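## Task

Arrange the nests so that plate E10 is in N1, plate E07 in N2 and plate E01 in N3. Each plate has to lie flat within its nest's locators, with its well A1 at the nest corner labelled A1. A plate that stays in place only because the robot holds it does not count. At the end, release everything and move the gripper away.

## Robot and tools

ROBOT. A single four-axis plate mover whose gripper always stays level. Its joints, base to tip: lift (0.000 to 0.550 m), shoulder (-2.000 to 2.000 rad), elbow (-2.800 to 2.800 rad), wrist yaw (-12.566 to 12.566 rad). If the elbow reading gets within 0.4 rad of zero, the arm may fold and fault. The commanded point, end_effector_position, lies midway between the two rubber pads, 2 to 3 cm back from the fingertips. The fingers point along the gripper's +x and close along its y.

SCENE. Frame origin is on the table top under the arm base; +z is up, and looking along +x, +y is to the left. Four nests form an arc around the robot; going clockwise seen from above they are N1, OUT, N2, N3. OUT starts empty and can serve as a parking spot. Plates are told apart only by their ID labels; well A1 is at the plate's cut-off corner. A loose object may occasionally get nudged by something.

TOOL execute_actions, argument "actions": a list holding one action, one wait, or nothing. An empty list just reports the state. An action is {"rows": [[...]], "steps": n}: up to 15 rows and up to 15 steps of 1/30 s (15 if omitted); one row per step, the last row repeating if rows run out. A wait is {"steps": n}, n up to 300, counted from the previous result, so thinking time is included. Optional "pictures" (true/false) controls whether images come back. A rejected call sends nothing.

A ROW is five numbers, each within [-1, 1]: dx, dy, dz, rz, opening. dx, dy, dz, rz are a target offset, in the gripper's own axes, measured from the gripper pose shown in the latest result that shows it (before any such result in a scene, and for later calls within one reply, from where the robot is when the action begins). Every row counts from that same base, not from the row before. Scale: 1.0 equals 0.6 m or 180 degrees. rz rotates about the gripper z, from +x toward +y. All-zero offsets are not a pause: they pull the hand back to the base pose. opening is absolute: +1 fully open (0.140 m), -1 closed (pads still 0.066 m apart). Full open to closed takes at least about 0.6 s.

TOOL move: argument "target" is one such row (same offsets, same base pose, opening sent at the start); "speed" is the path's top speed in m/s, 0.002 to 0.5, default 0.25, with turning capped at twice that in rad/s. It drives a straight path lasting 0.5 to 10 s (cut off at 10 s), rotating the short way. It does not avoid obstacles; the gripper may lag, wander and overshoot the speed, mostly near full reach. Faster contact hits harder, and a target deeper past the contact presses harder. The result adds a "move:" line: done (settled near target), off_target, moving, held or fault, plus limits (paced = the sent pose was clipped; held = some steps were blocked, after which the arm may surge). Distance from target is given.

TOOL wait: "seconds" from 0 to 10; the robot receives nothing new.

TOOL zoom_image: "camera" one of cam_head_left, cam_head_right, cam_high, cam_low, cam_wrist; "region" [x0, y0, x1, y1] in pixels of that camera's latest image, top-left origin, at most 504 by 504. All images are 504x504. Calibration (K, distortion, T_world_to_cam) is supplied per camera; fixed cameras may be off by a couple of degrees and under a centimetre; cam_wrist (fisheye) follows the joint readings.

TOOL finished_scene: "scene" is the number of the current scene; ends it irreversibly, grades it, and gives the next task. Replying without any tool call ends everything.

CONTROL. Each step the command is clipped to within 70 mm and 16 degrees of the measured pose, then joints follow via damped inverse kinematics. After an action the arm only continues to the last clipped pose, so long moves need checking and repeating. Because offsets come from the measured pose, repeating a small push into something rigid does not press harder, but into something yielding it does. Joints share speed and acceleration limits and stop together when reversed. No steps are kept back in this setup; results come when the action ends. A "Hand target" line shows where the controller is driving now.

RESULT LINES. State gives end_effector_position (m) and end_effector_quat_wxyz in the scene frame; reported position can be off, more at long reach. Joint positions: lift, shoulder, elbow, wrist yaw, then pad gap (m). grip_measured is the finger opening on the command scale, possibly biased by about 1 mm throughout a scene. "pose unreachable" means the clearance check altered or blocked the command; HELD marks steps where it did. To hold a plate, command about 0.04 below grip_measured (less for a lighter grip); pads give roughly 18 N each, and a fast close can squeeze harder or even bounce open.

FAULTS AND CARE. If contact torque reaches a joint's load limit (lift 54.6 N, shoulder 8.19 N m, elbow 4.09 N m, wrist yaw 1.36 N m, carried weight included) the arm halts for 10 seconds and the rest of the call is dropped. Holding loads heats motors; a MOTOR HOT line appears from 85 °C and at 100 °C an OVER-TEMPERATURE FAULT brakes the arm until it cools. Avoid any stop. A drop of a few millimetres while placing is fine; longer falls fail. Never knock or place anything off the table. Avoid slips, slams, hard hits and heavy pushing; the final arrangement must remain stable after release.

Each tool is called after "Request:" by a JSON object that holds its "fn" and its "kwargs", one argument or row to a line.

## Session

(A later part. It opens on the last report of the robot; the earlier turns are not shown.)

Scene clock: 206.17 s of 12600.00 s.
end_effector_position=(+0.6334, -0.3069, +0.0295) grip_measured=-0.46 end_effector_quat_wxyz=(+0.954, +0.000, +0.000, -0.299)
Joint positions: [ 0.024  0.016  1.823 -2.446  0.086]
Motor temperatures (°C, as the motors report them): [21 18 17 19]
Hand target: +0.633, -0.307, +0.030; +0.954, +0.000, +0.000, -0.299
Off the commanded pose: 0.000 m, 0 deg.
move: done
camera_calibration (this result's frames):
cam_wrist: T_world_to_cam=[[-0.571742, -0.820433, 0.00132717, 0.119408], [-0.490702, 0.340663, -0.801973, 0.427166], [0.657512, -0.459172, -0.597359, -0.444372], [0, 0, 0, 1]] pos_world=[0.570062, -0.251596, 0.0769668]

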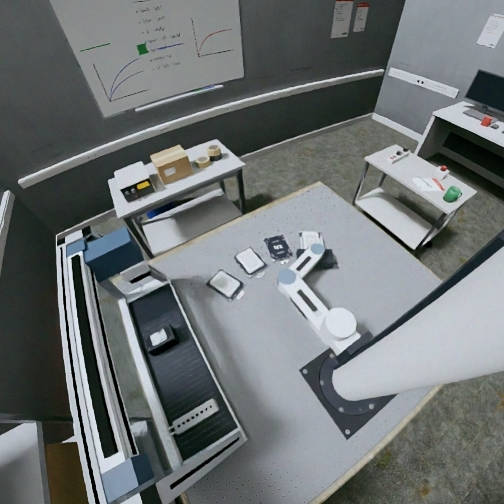

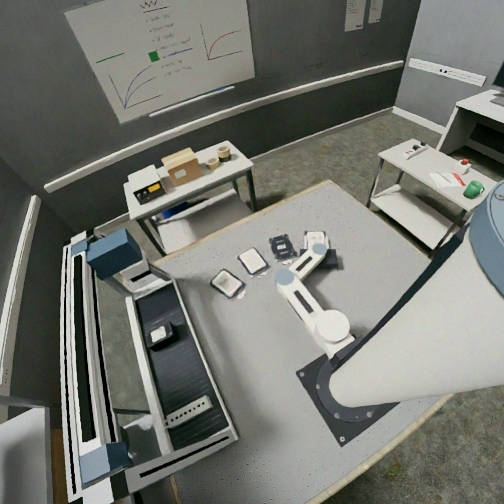

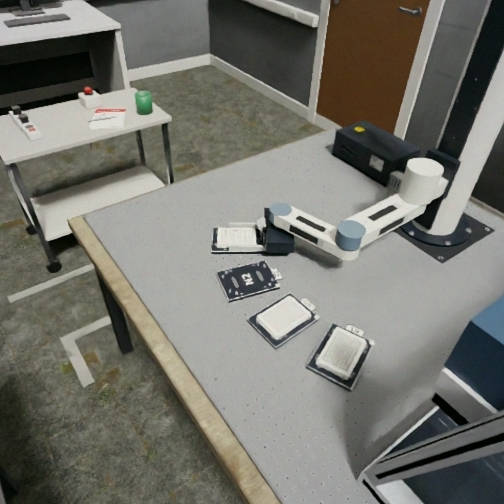

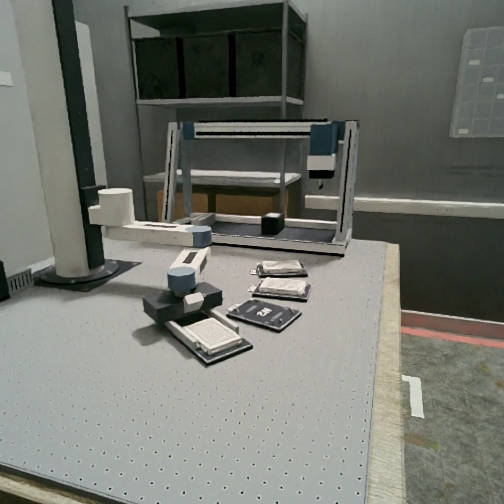

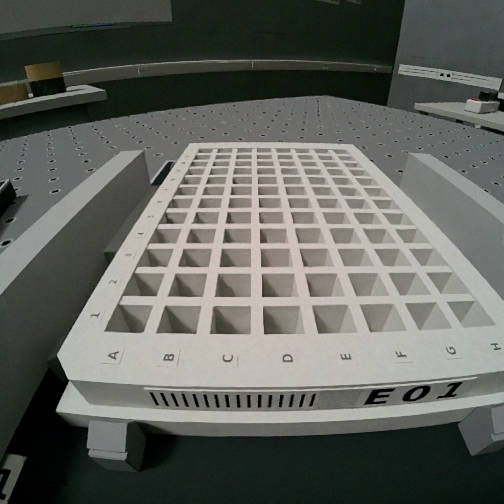

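Request:
{"fn": "move", "kwargs": {
  "target": [0,0,0,0,0.1]
}}

Request:
{"fn": "move", "kwargs": {
  "target": [0,0,0.049,0,0.1]
}}

Request:
{"fn": "move", "kwargs": {
  "target": [-0.2193,0.554,0,0.2096,0.1],
  "speed": 0.4
}}

Request:
{"fn": "move", "kwargs": {
  "target": [0,0,-0.05,0,0.1],
  "speed": 0.08
}}

Request:
{"fn": "move", "kwargs": {
  "target": [0,0,0,0,-0.41]
}}

Request:
{"fn": "move", "kwargs": {
  "target": [0,0,0,0,-0.51]
}}

Request:
{"fn": "move", "kwargs": {
  "target": [0,0,0.05,0,-0.51],
  "speed": 0.1
}}

Scene clock: 215.40 s of 12600.00 s.
end_effector_position=(+0.6334, -0.3069, +0.0295) grip_measured=+0.10 end_effector_quat_wxyz=(+0.954, +0.000, +0.000, -0.299)
Joint positions: [ 0.024  0.016  1.823 -2.446  0.107]
Motor temperatures (°C, as the motors report them): [21 18 17 19]
Hand target: +0.633, -0.307, +0.029; +0.954, +0.000, +0.000, -0.299
Off the commanded pose: 0.000 m, 0 deg.
After step 90, 5.53 s passed at rest.
move: done
camera_calibration (this result's frames):
cam_wrist: T_world_to_cam=[[-0.571745, -0.82043, 0.00132717, 0.11941], [-0.490701, 0.340664, -0.801973, 0.427166], [0.657511, -0.459175, -0.597359, -0.444372], [0, 0, 0, 1]] pos_world=[0.570062, -0.251597, 0.0769671]

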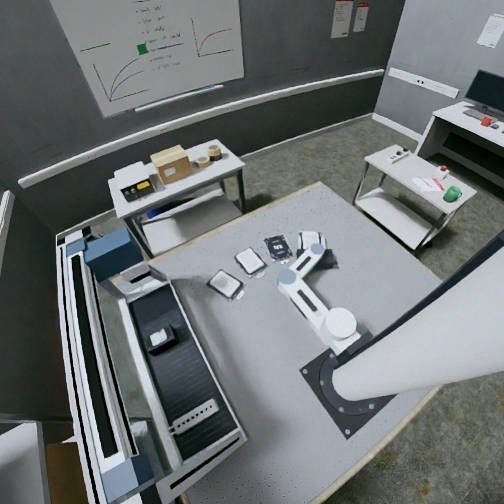

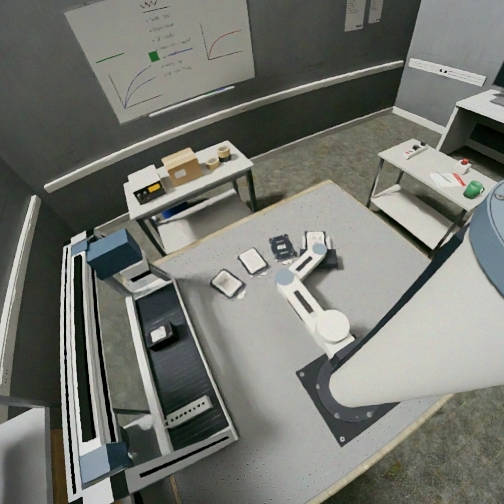

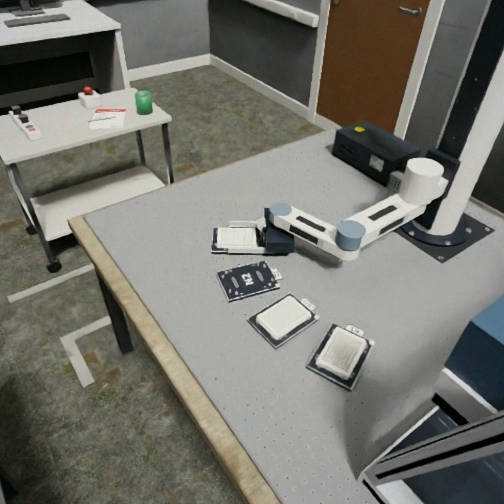

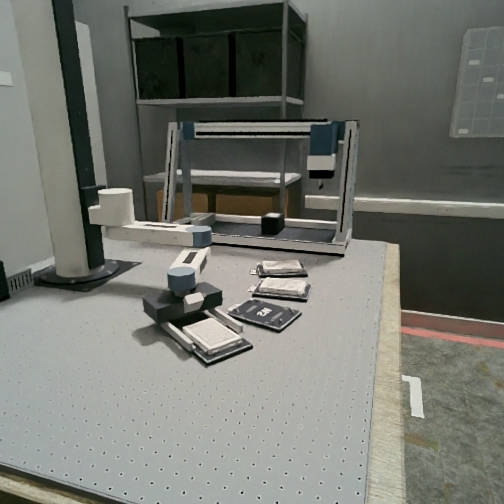

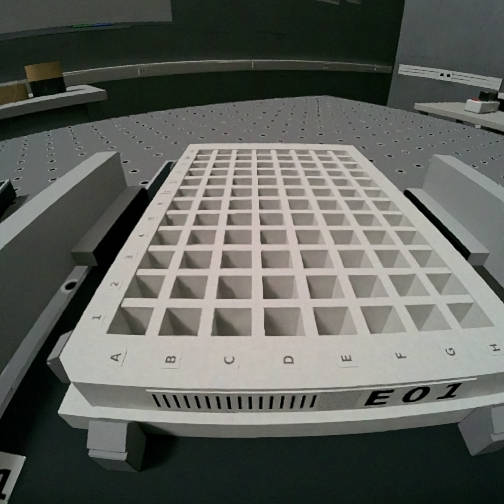

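Scene clock: 216.10 s of 12600.00 s.
end_effector_position=(+0.6334, -0.3069, +0.0589) grip_measured=+0.10 end_effector_quat_wxyz=(+0.954, +0.000, +0.000, -0.299)
Joint positions: [ 0.054  0.016  1.823 -2.446  0.107]
Motor temperatures (°C, as the motors report them): [21 18 17 19]
Hand target: +0.633, -0.307, +0.059; +0.954, +0.000, +0.000, -0.299
Off the commanded pose: 0.000 m, 0 deg.
move: done
camera_calibration (this result's frames):
cam_wrist: T_world_to_cam=[[-0.571721, -0.820447, 0.00132717, 0.11936], [-0.490711, 0.34065, -0.801973, 0.450781], [0.657524, -0.459156, -0.597359, -0.426791], [0, 0, 0, 1]] pos_world=[0.570069, -0.251593, 0.106408]

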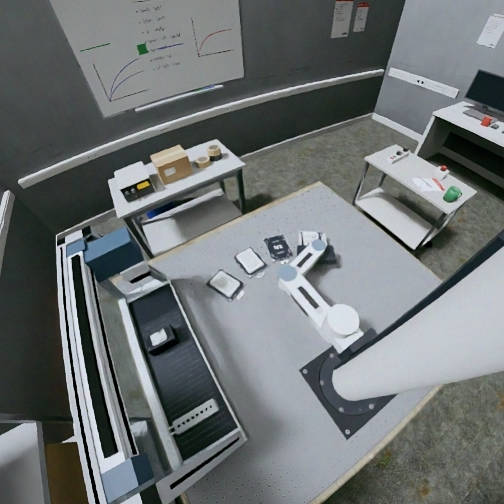

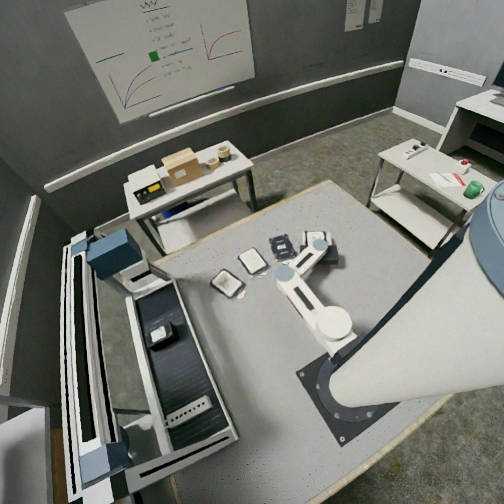

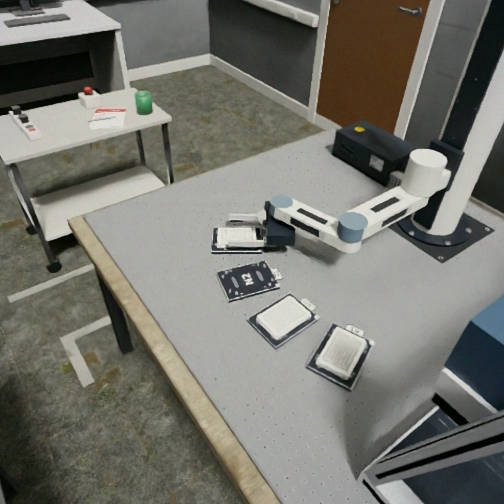

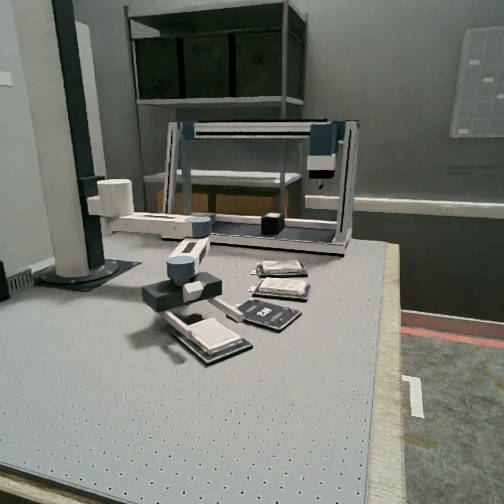

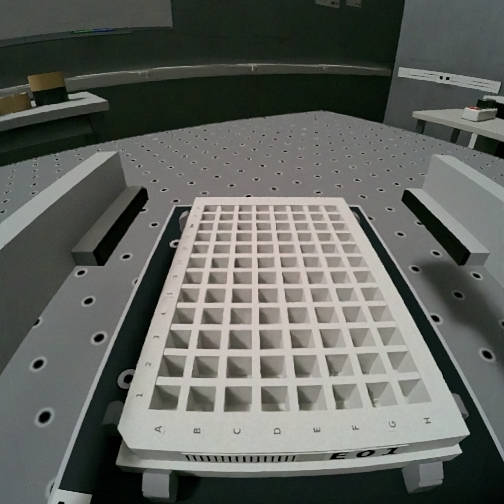

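Scene clock: 217.47 s of 12600.00 s.
end_effector_position=(+0.7152, +0.0413, +0.0589) grip_measured=+0.10 end_effector_quat_wxyz=(+1.000, +0.000, +0.000, +0.026)
Joint positions: [ 0.054  0.712  1.761 -2.421  0.107]
Motor temperatures (°C, as the motors report them): [21 18 17 19]
Hand target: +0.715, +0.041, +0.059; +1.000, +0.000, +0.000, +0.026
Off the commanded pose: 0.000 m, 0 deg.
move: done
camera_calibration (this result's frames):
cam_wrist: T_world_to_cam=[[0.0504426, -0.998726, 0.00132717, 0.0141633], [-0.596546, -0.0311954, -0.801973, 0.463329], [0.800992, 0.0396619, -0.597359, -0.443874], [0, 0, 0, 1]] pos_world=[0.631223, 0.0462039, 0.106406]

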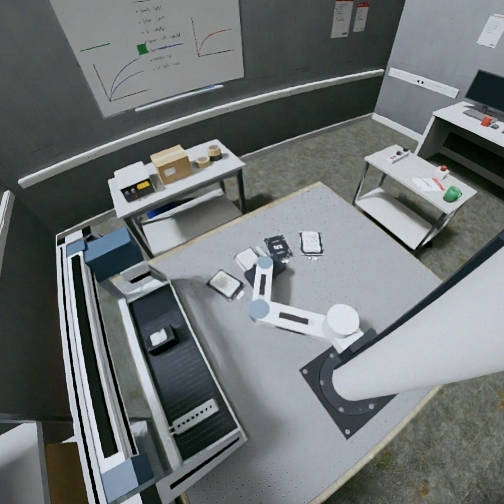

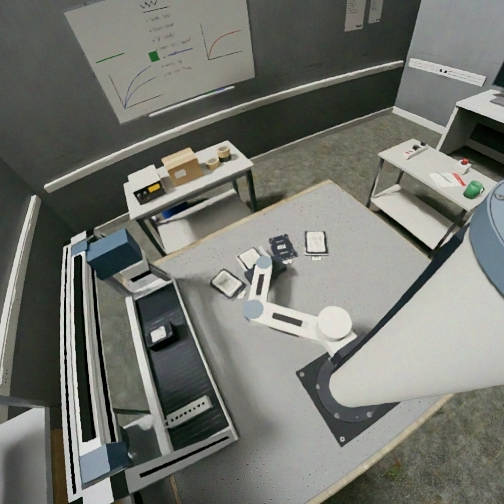

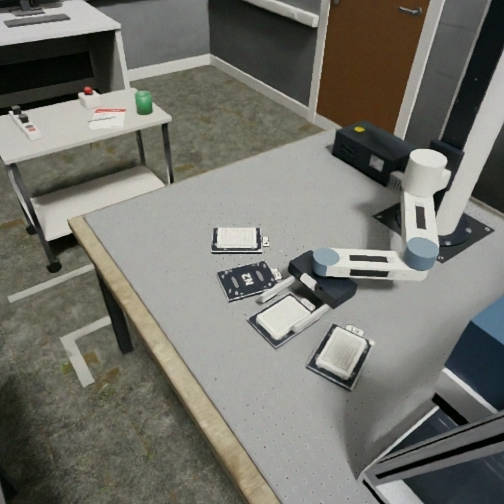

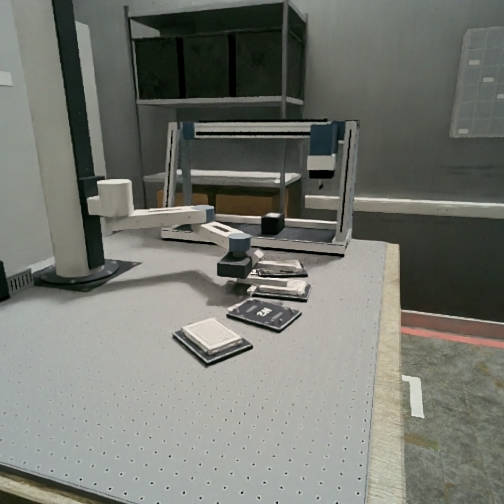

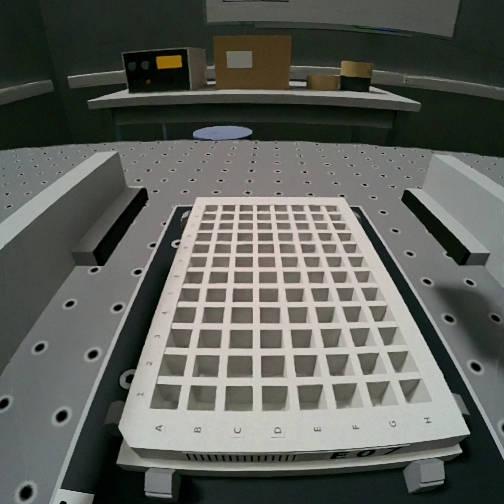

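Scene clock: 218.20 s of 12600.00 s.
end_effector_position=(+0.7152, +0.0413, +0.0289) grip_measured=+0.10 end_effector_quat_wxyz=(+1.000, +0.000, +0.000, +0.026)
Joint positions: [ 0.024  0.712  1.761 -2.421  0.107]
Motor temperatures (°C, as the motors report them): [21 18 17 19]
Hand target: +0.715, +0.041, +0.029; +1.000, +0.000, +0.000, +0.026
Off the commanded pose: 0.000 m, 0 deg.
move: done
camera_calibration (this result's frames):
cam_wrist: T_world_to_cam=[[0.0504255, -0.998727, 0.00132717, 0.0142122], [-0.596546, -0.0311852, -0.801973, 0.439235], [0.800993, 0.0396481, -0.597359, -0.461816], [0, 0, 0, 1]] pos_world=[0.631219, 0.0462019, 0.0763653]

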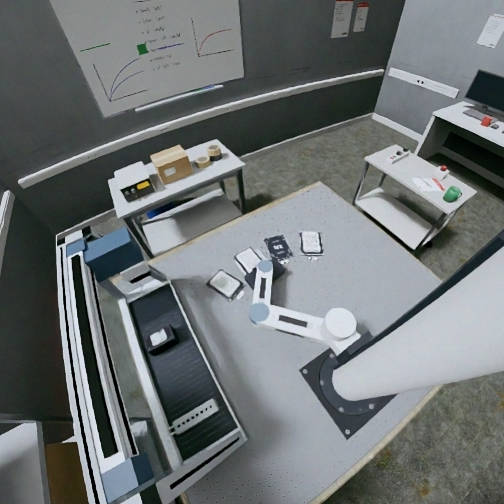

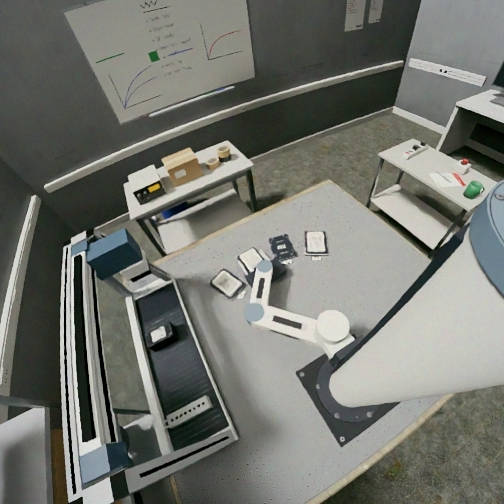

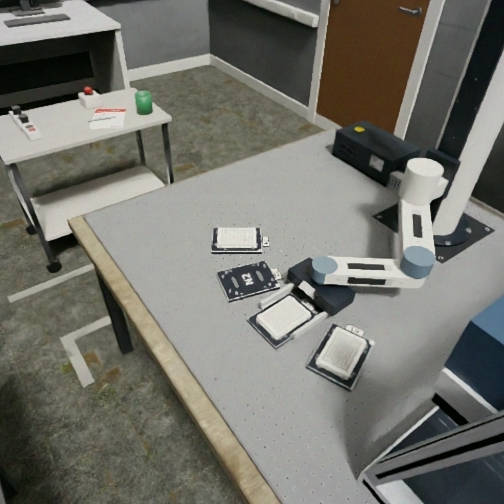

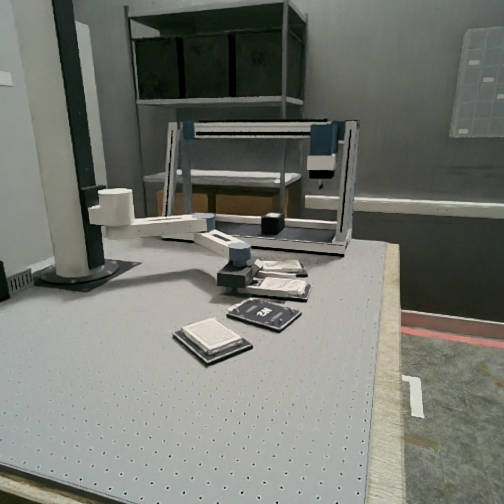

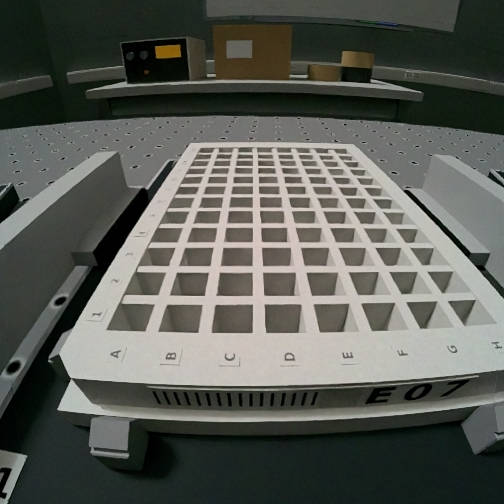

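Scene clock: 218.70 s of 12600.00 s.
end_effector_position=(+0.7152, +0.0413, +0.0289) grip_measured=-0.41 end_effector_quat_wxyz=(+1.000, +0.000, +0.000, +0.026)
Joint positions: [ 0.024  0.712  1.761 -2.421  0.088]
Motor temperatures (°C, as the motors report them): [21 18 17 19]
Hand target: +0.715, +0.041, +0.029; +1.000, +0.000, +0.000, +0.026
Off the commanded pose: 0.000 m, 0 deg.
move: done
camera_calibration (this result's frames):
cam_wrist: T_world_to_cam=[[0.0504262, -0.998727, 0.00132717, 0.0142117], [-0.596546, -0.0311856, -0.801973, 0.439235], [0.800993, 0.0396487, -0.597359, -0.461816], [0, 0, 0, 1]] pos_world=[0.631219, 0.0462019, 0.0763654]

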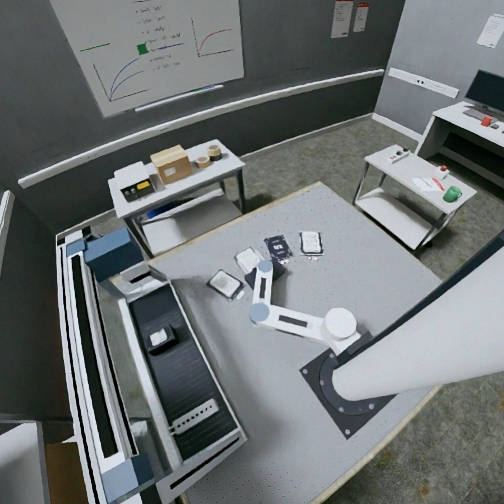

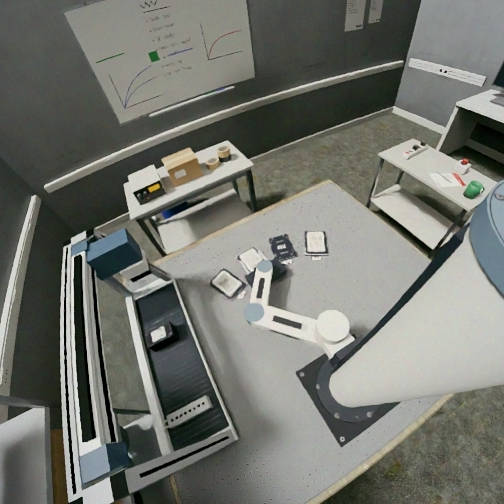

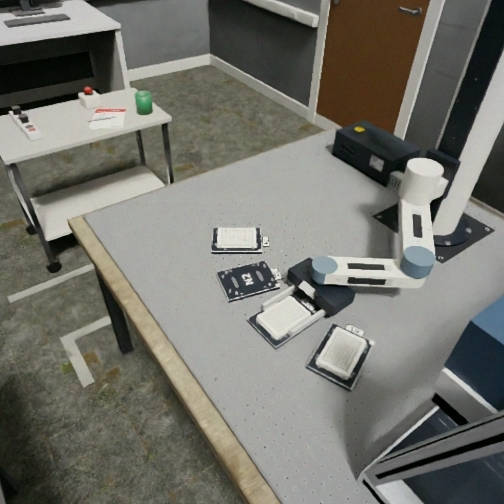

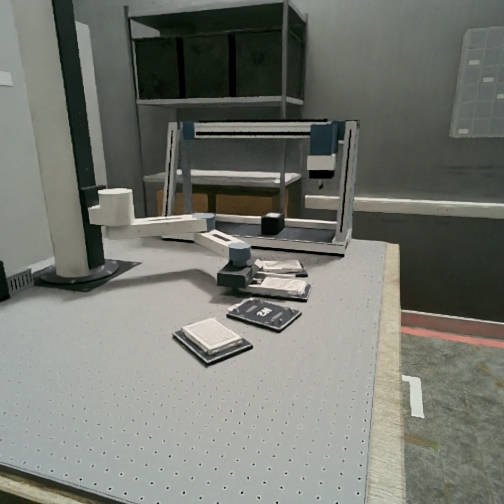

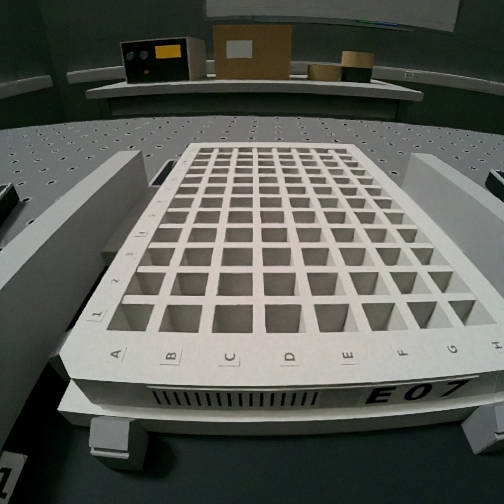

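Scene clock: 219.20 s of 12600.00 s.
end_effector_position=(+0.7151, +0.0410, +0.0289) grip_measured=-0.46 end_effector_quat_wxyz=(+1.000, +0.000, +0.000, +0.025)
Joint positions: [ 0.024  0.711  1.761 -2.422  0.086]
Motor temperatures (°C, as the motors report them): [21 18 17 19]
Hand target: +0.715, +0.041, +0.029; +1.000, +0.000, +0.000, +0.026
Off the commanded pose: 0.000 m, 0 deg.
move: done
camera_calibration (this result's frames):
cam_wrist: T_world_to_cam=[[0.0492895, -0.998784, 0.00132717, 0.0147106], [-0.596581, -0.0305066, -0.801973, 0.439203], [0.801038, 0.0387371, -0.597359, -0.461772], [0, 0, 0, 1]] pos_world=[0.631192, 0.0459791, 0.0763654]

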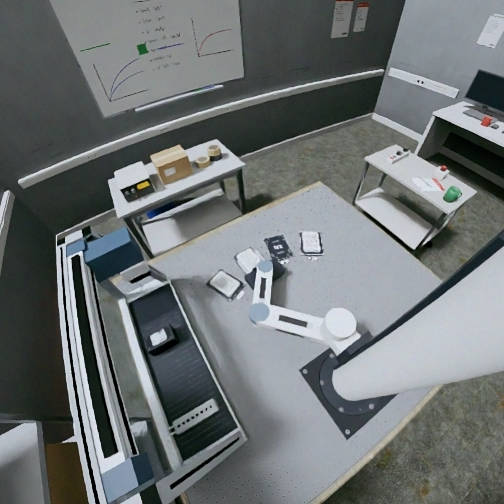

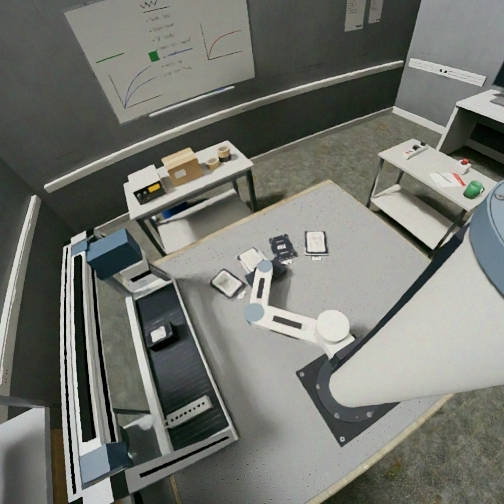

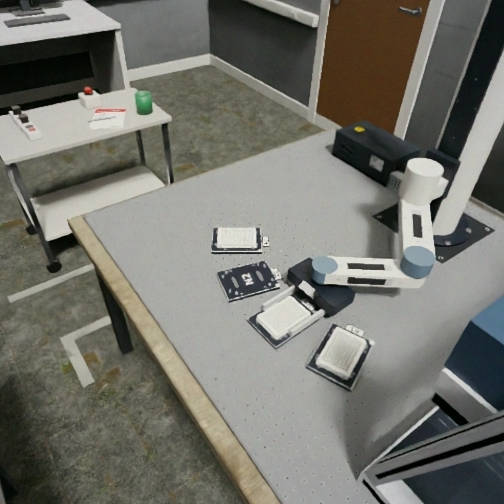

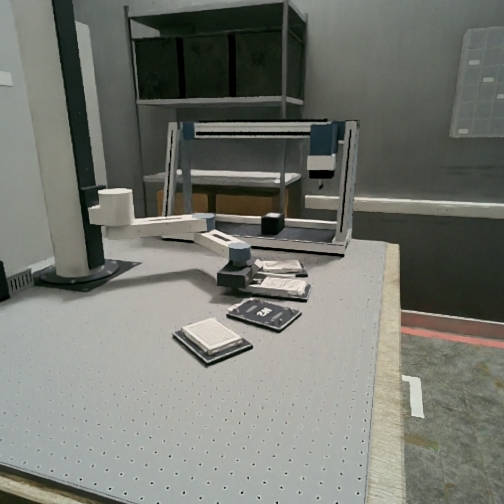

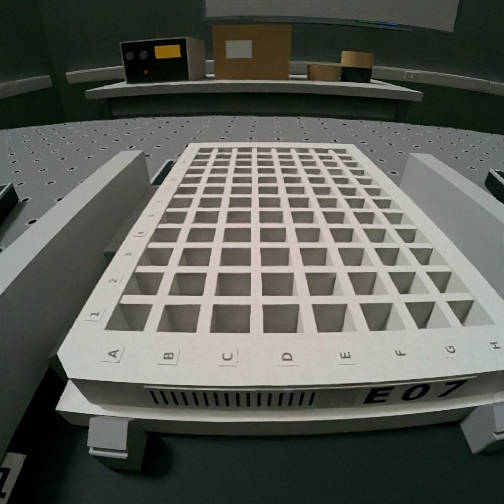

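Scene clock: 219.90 s of 12600.00 s.
end_effector_position=(+0.7152, +0.0410, +0.0589) grip_measured=-0.46 end_effector_quat_wxyz=(+1.000, +0.000, +0.000, +0.025)
Joint positions: [ 0.054  0.711  1.761 -2.422  0.086]
Motor temperatures (°C, as the motors report them): [21 18 17 19]
Hand target: +0.715, +0.041, +0.059; +1.000, +0.000, +0.000, +0.025
Off the commanded pose: 0.000 m, 0 deg.
move: done
camera_calibration (this result's frames):
cam_wrist: T_world_to_cam=[[0.0492511, -0.998786, 0.00132717, 0.0146751], [-0.596582, -0.0304837, -0.801973, 0.463286], [0.801039, 0.0387062, -0.597359, -0.443836], [0, 0, 0, 1]] pos_world=[0.631196, 0.0459591, 0.106393]

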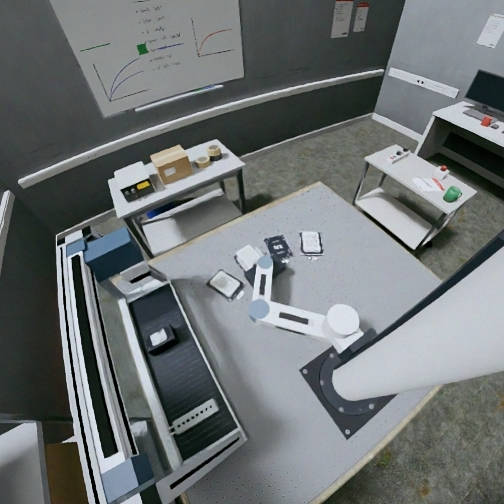

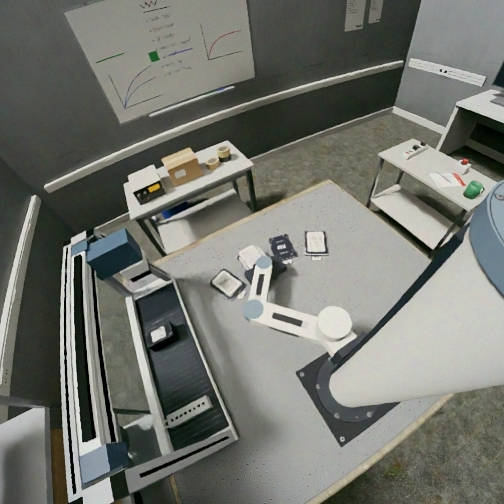

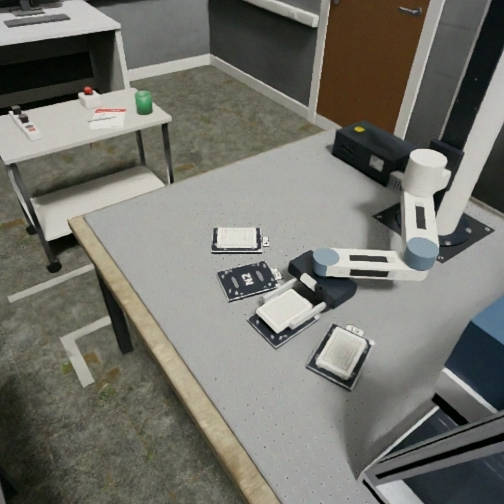

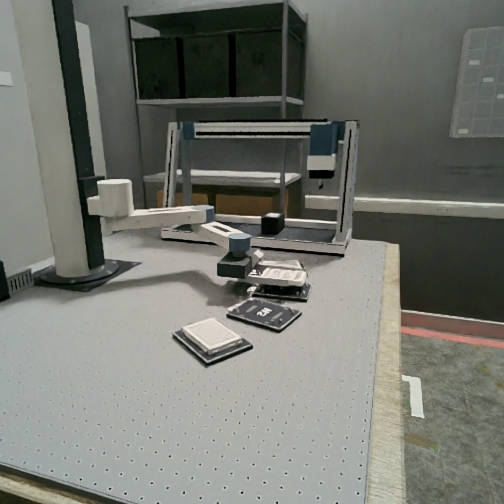

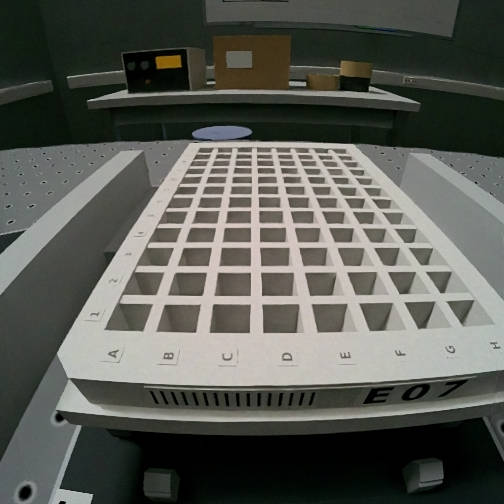

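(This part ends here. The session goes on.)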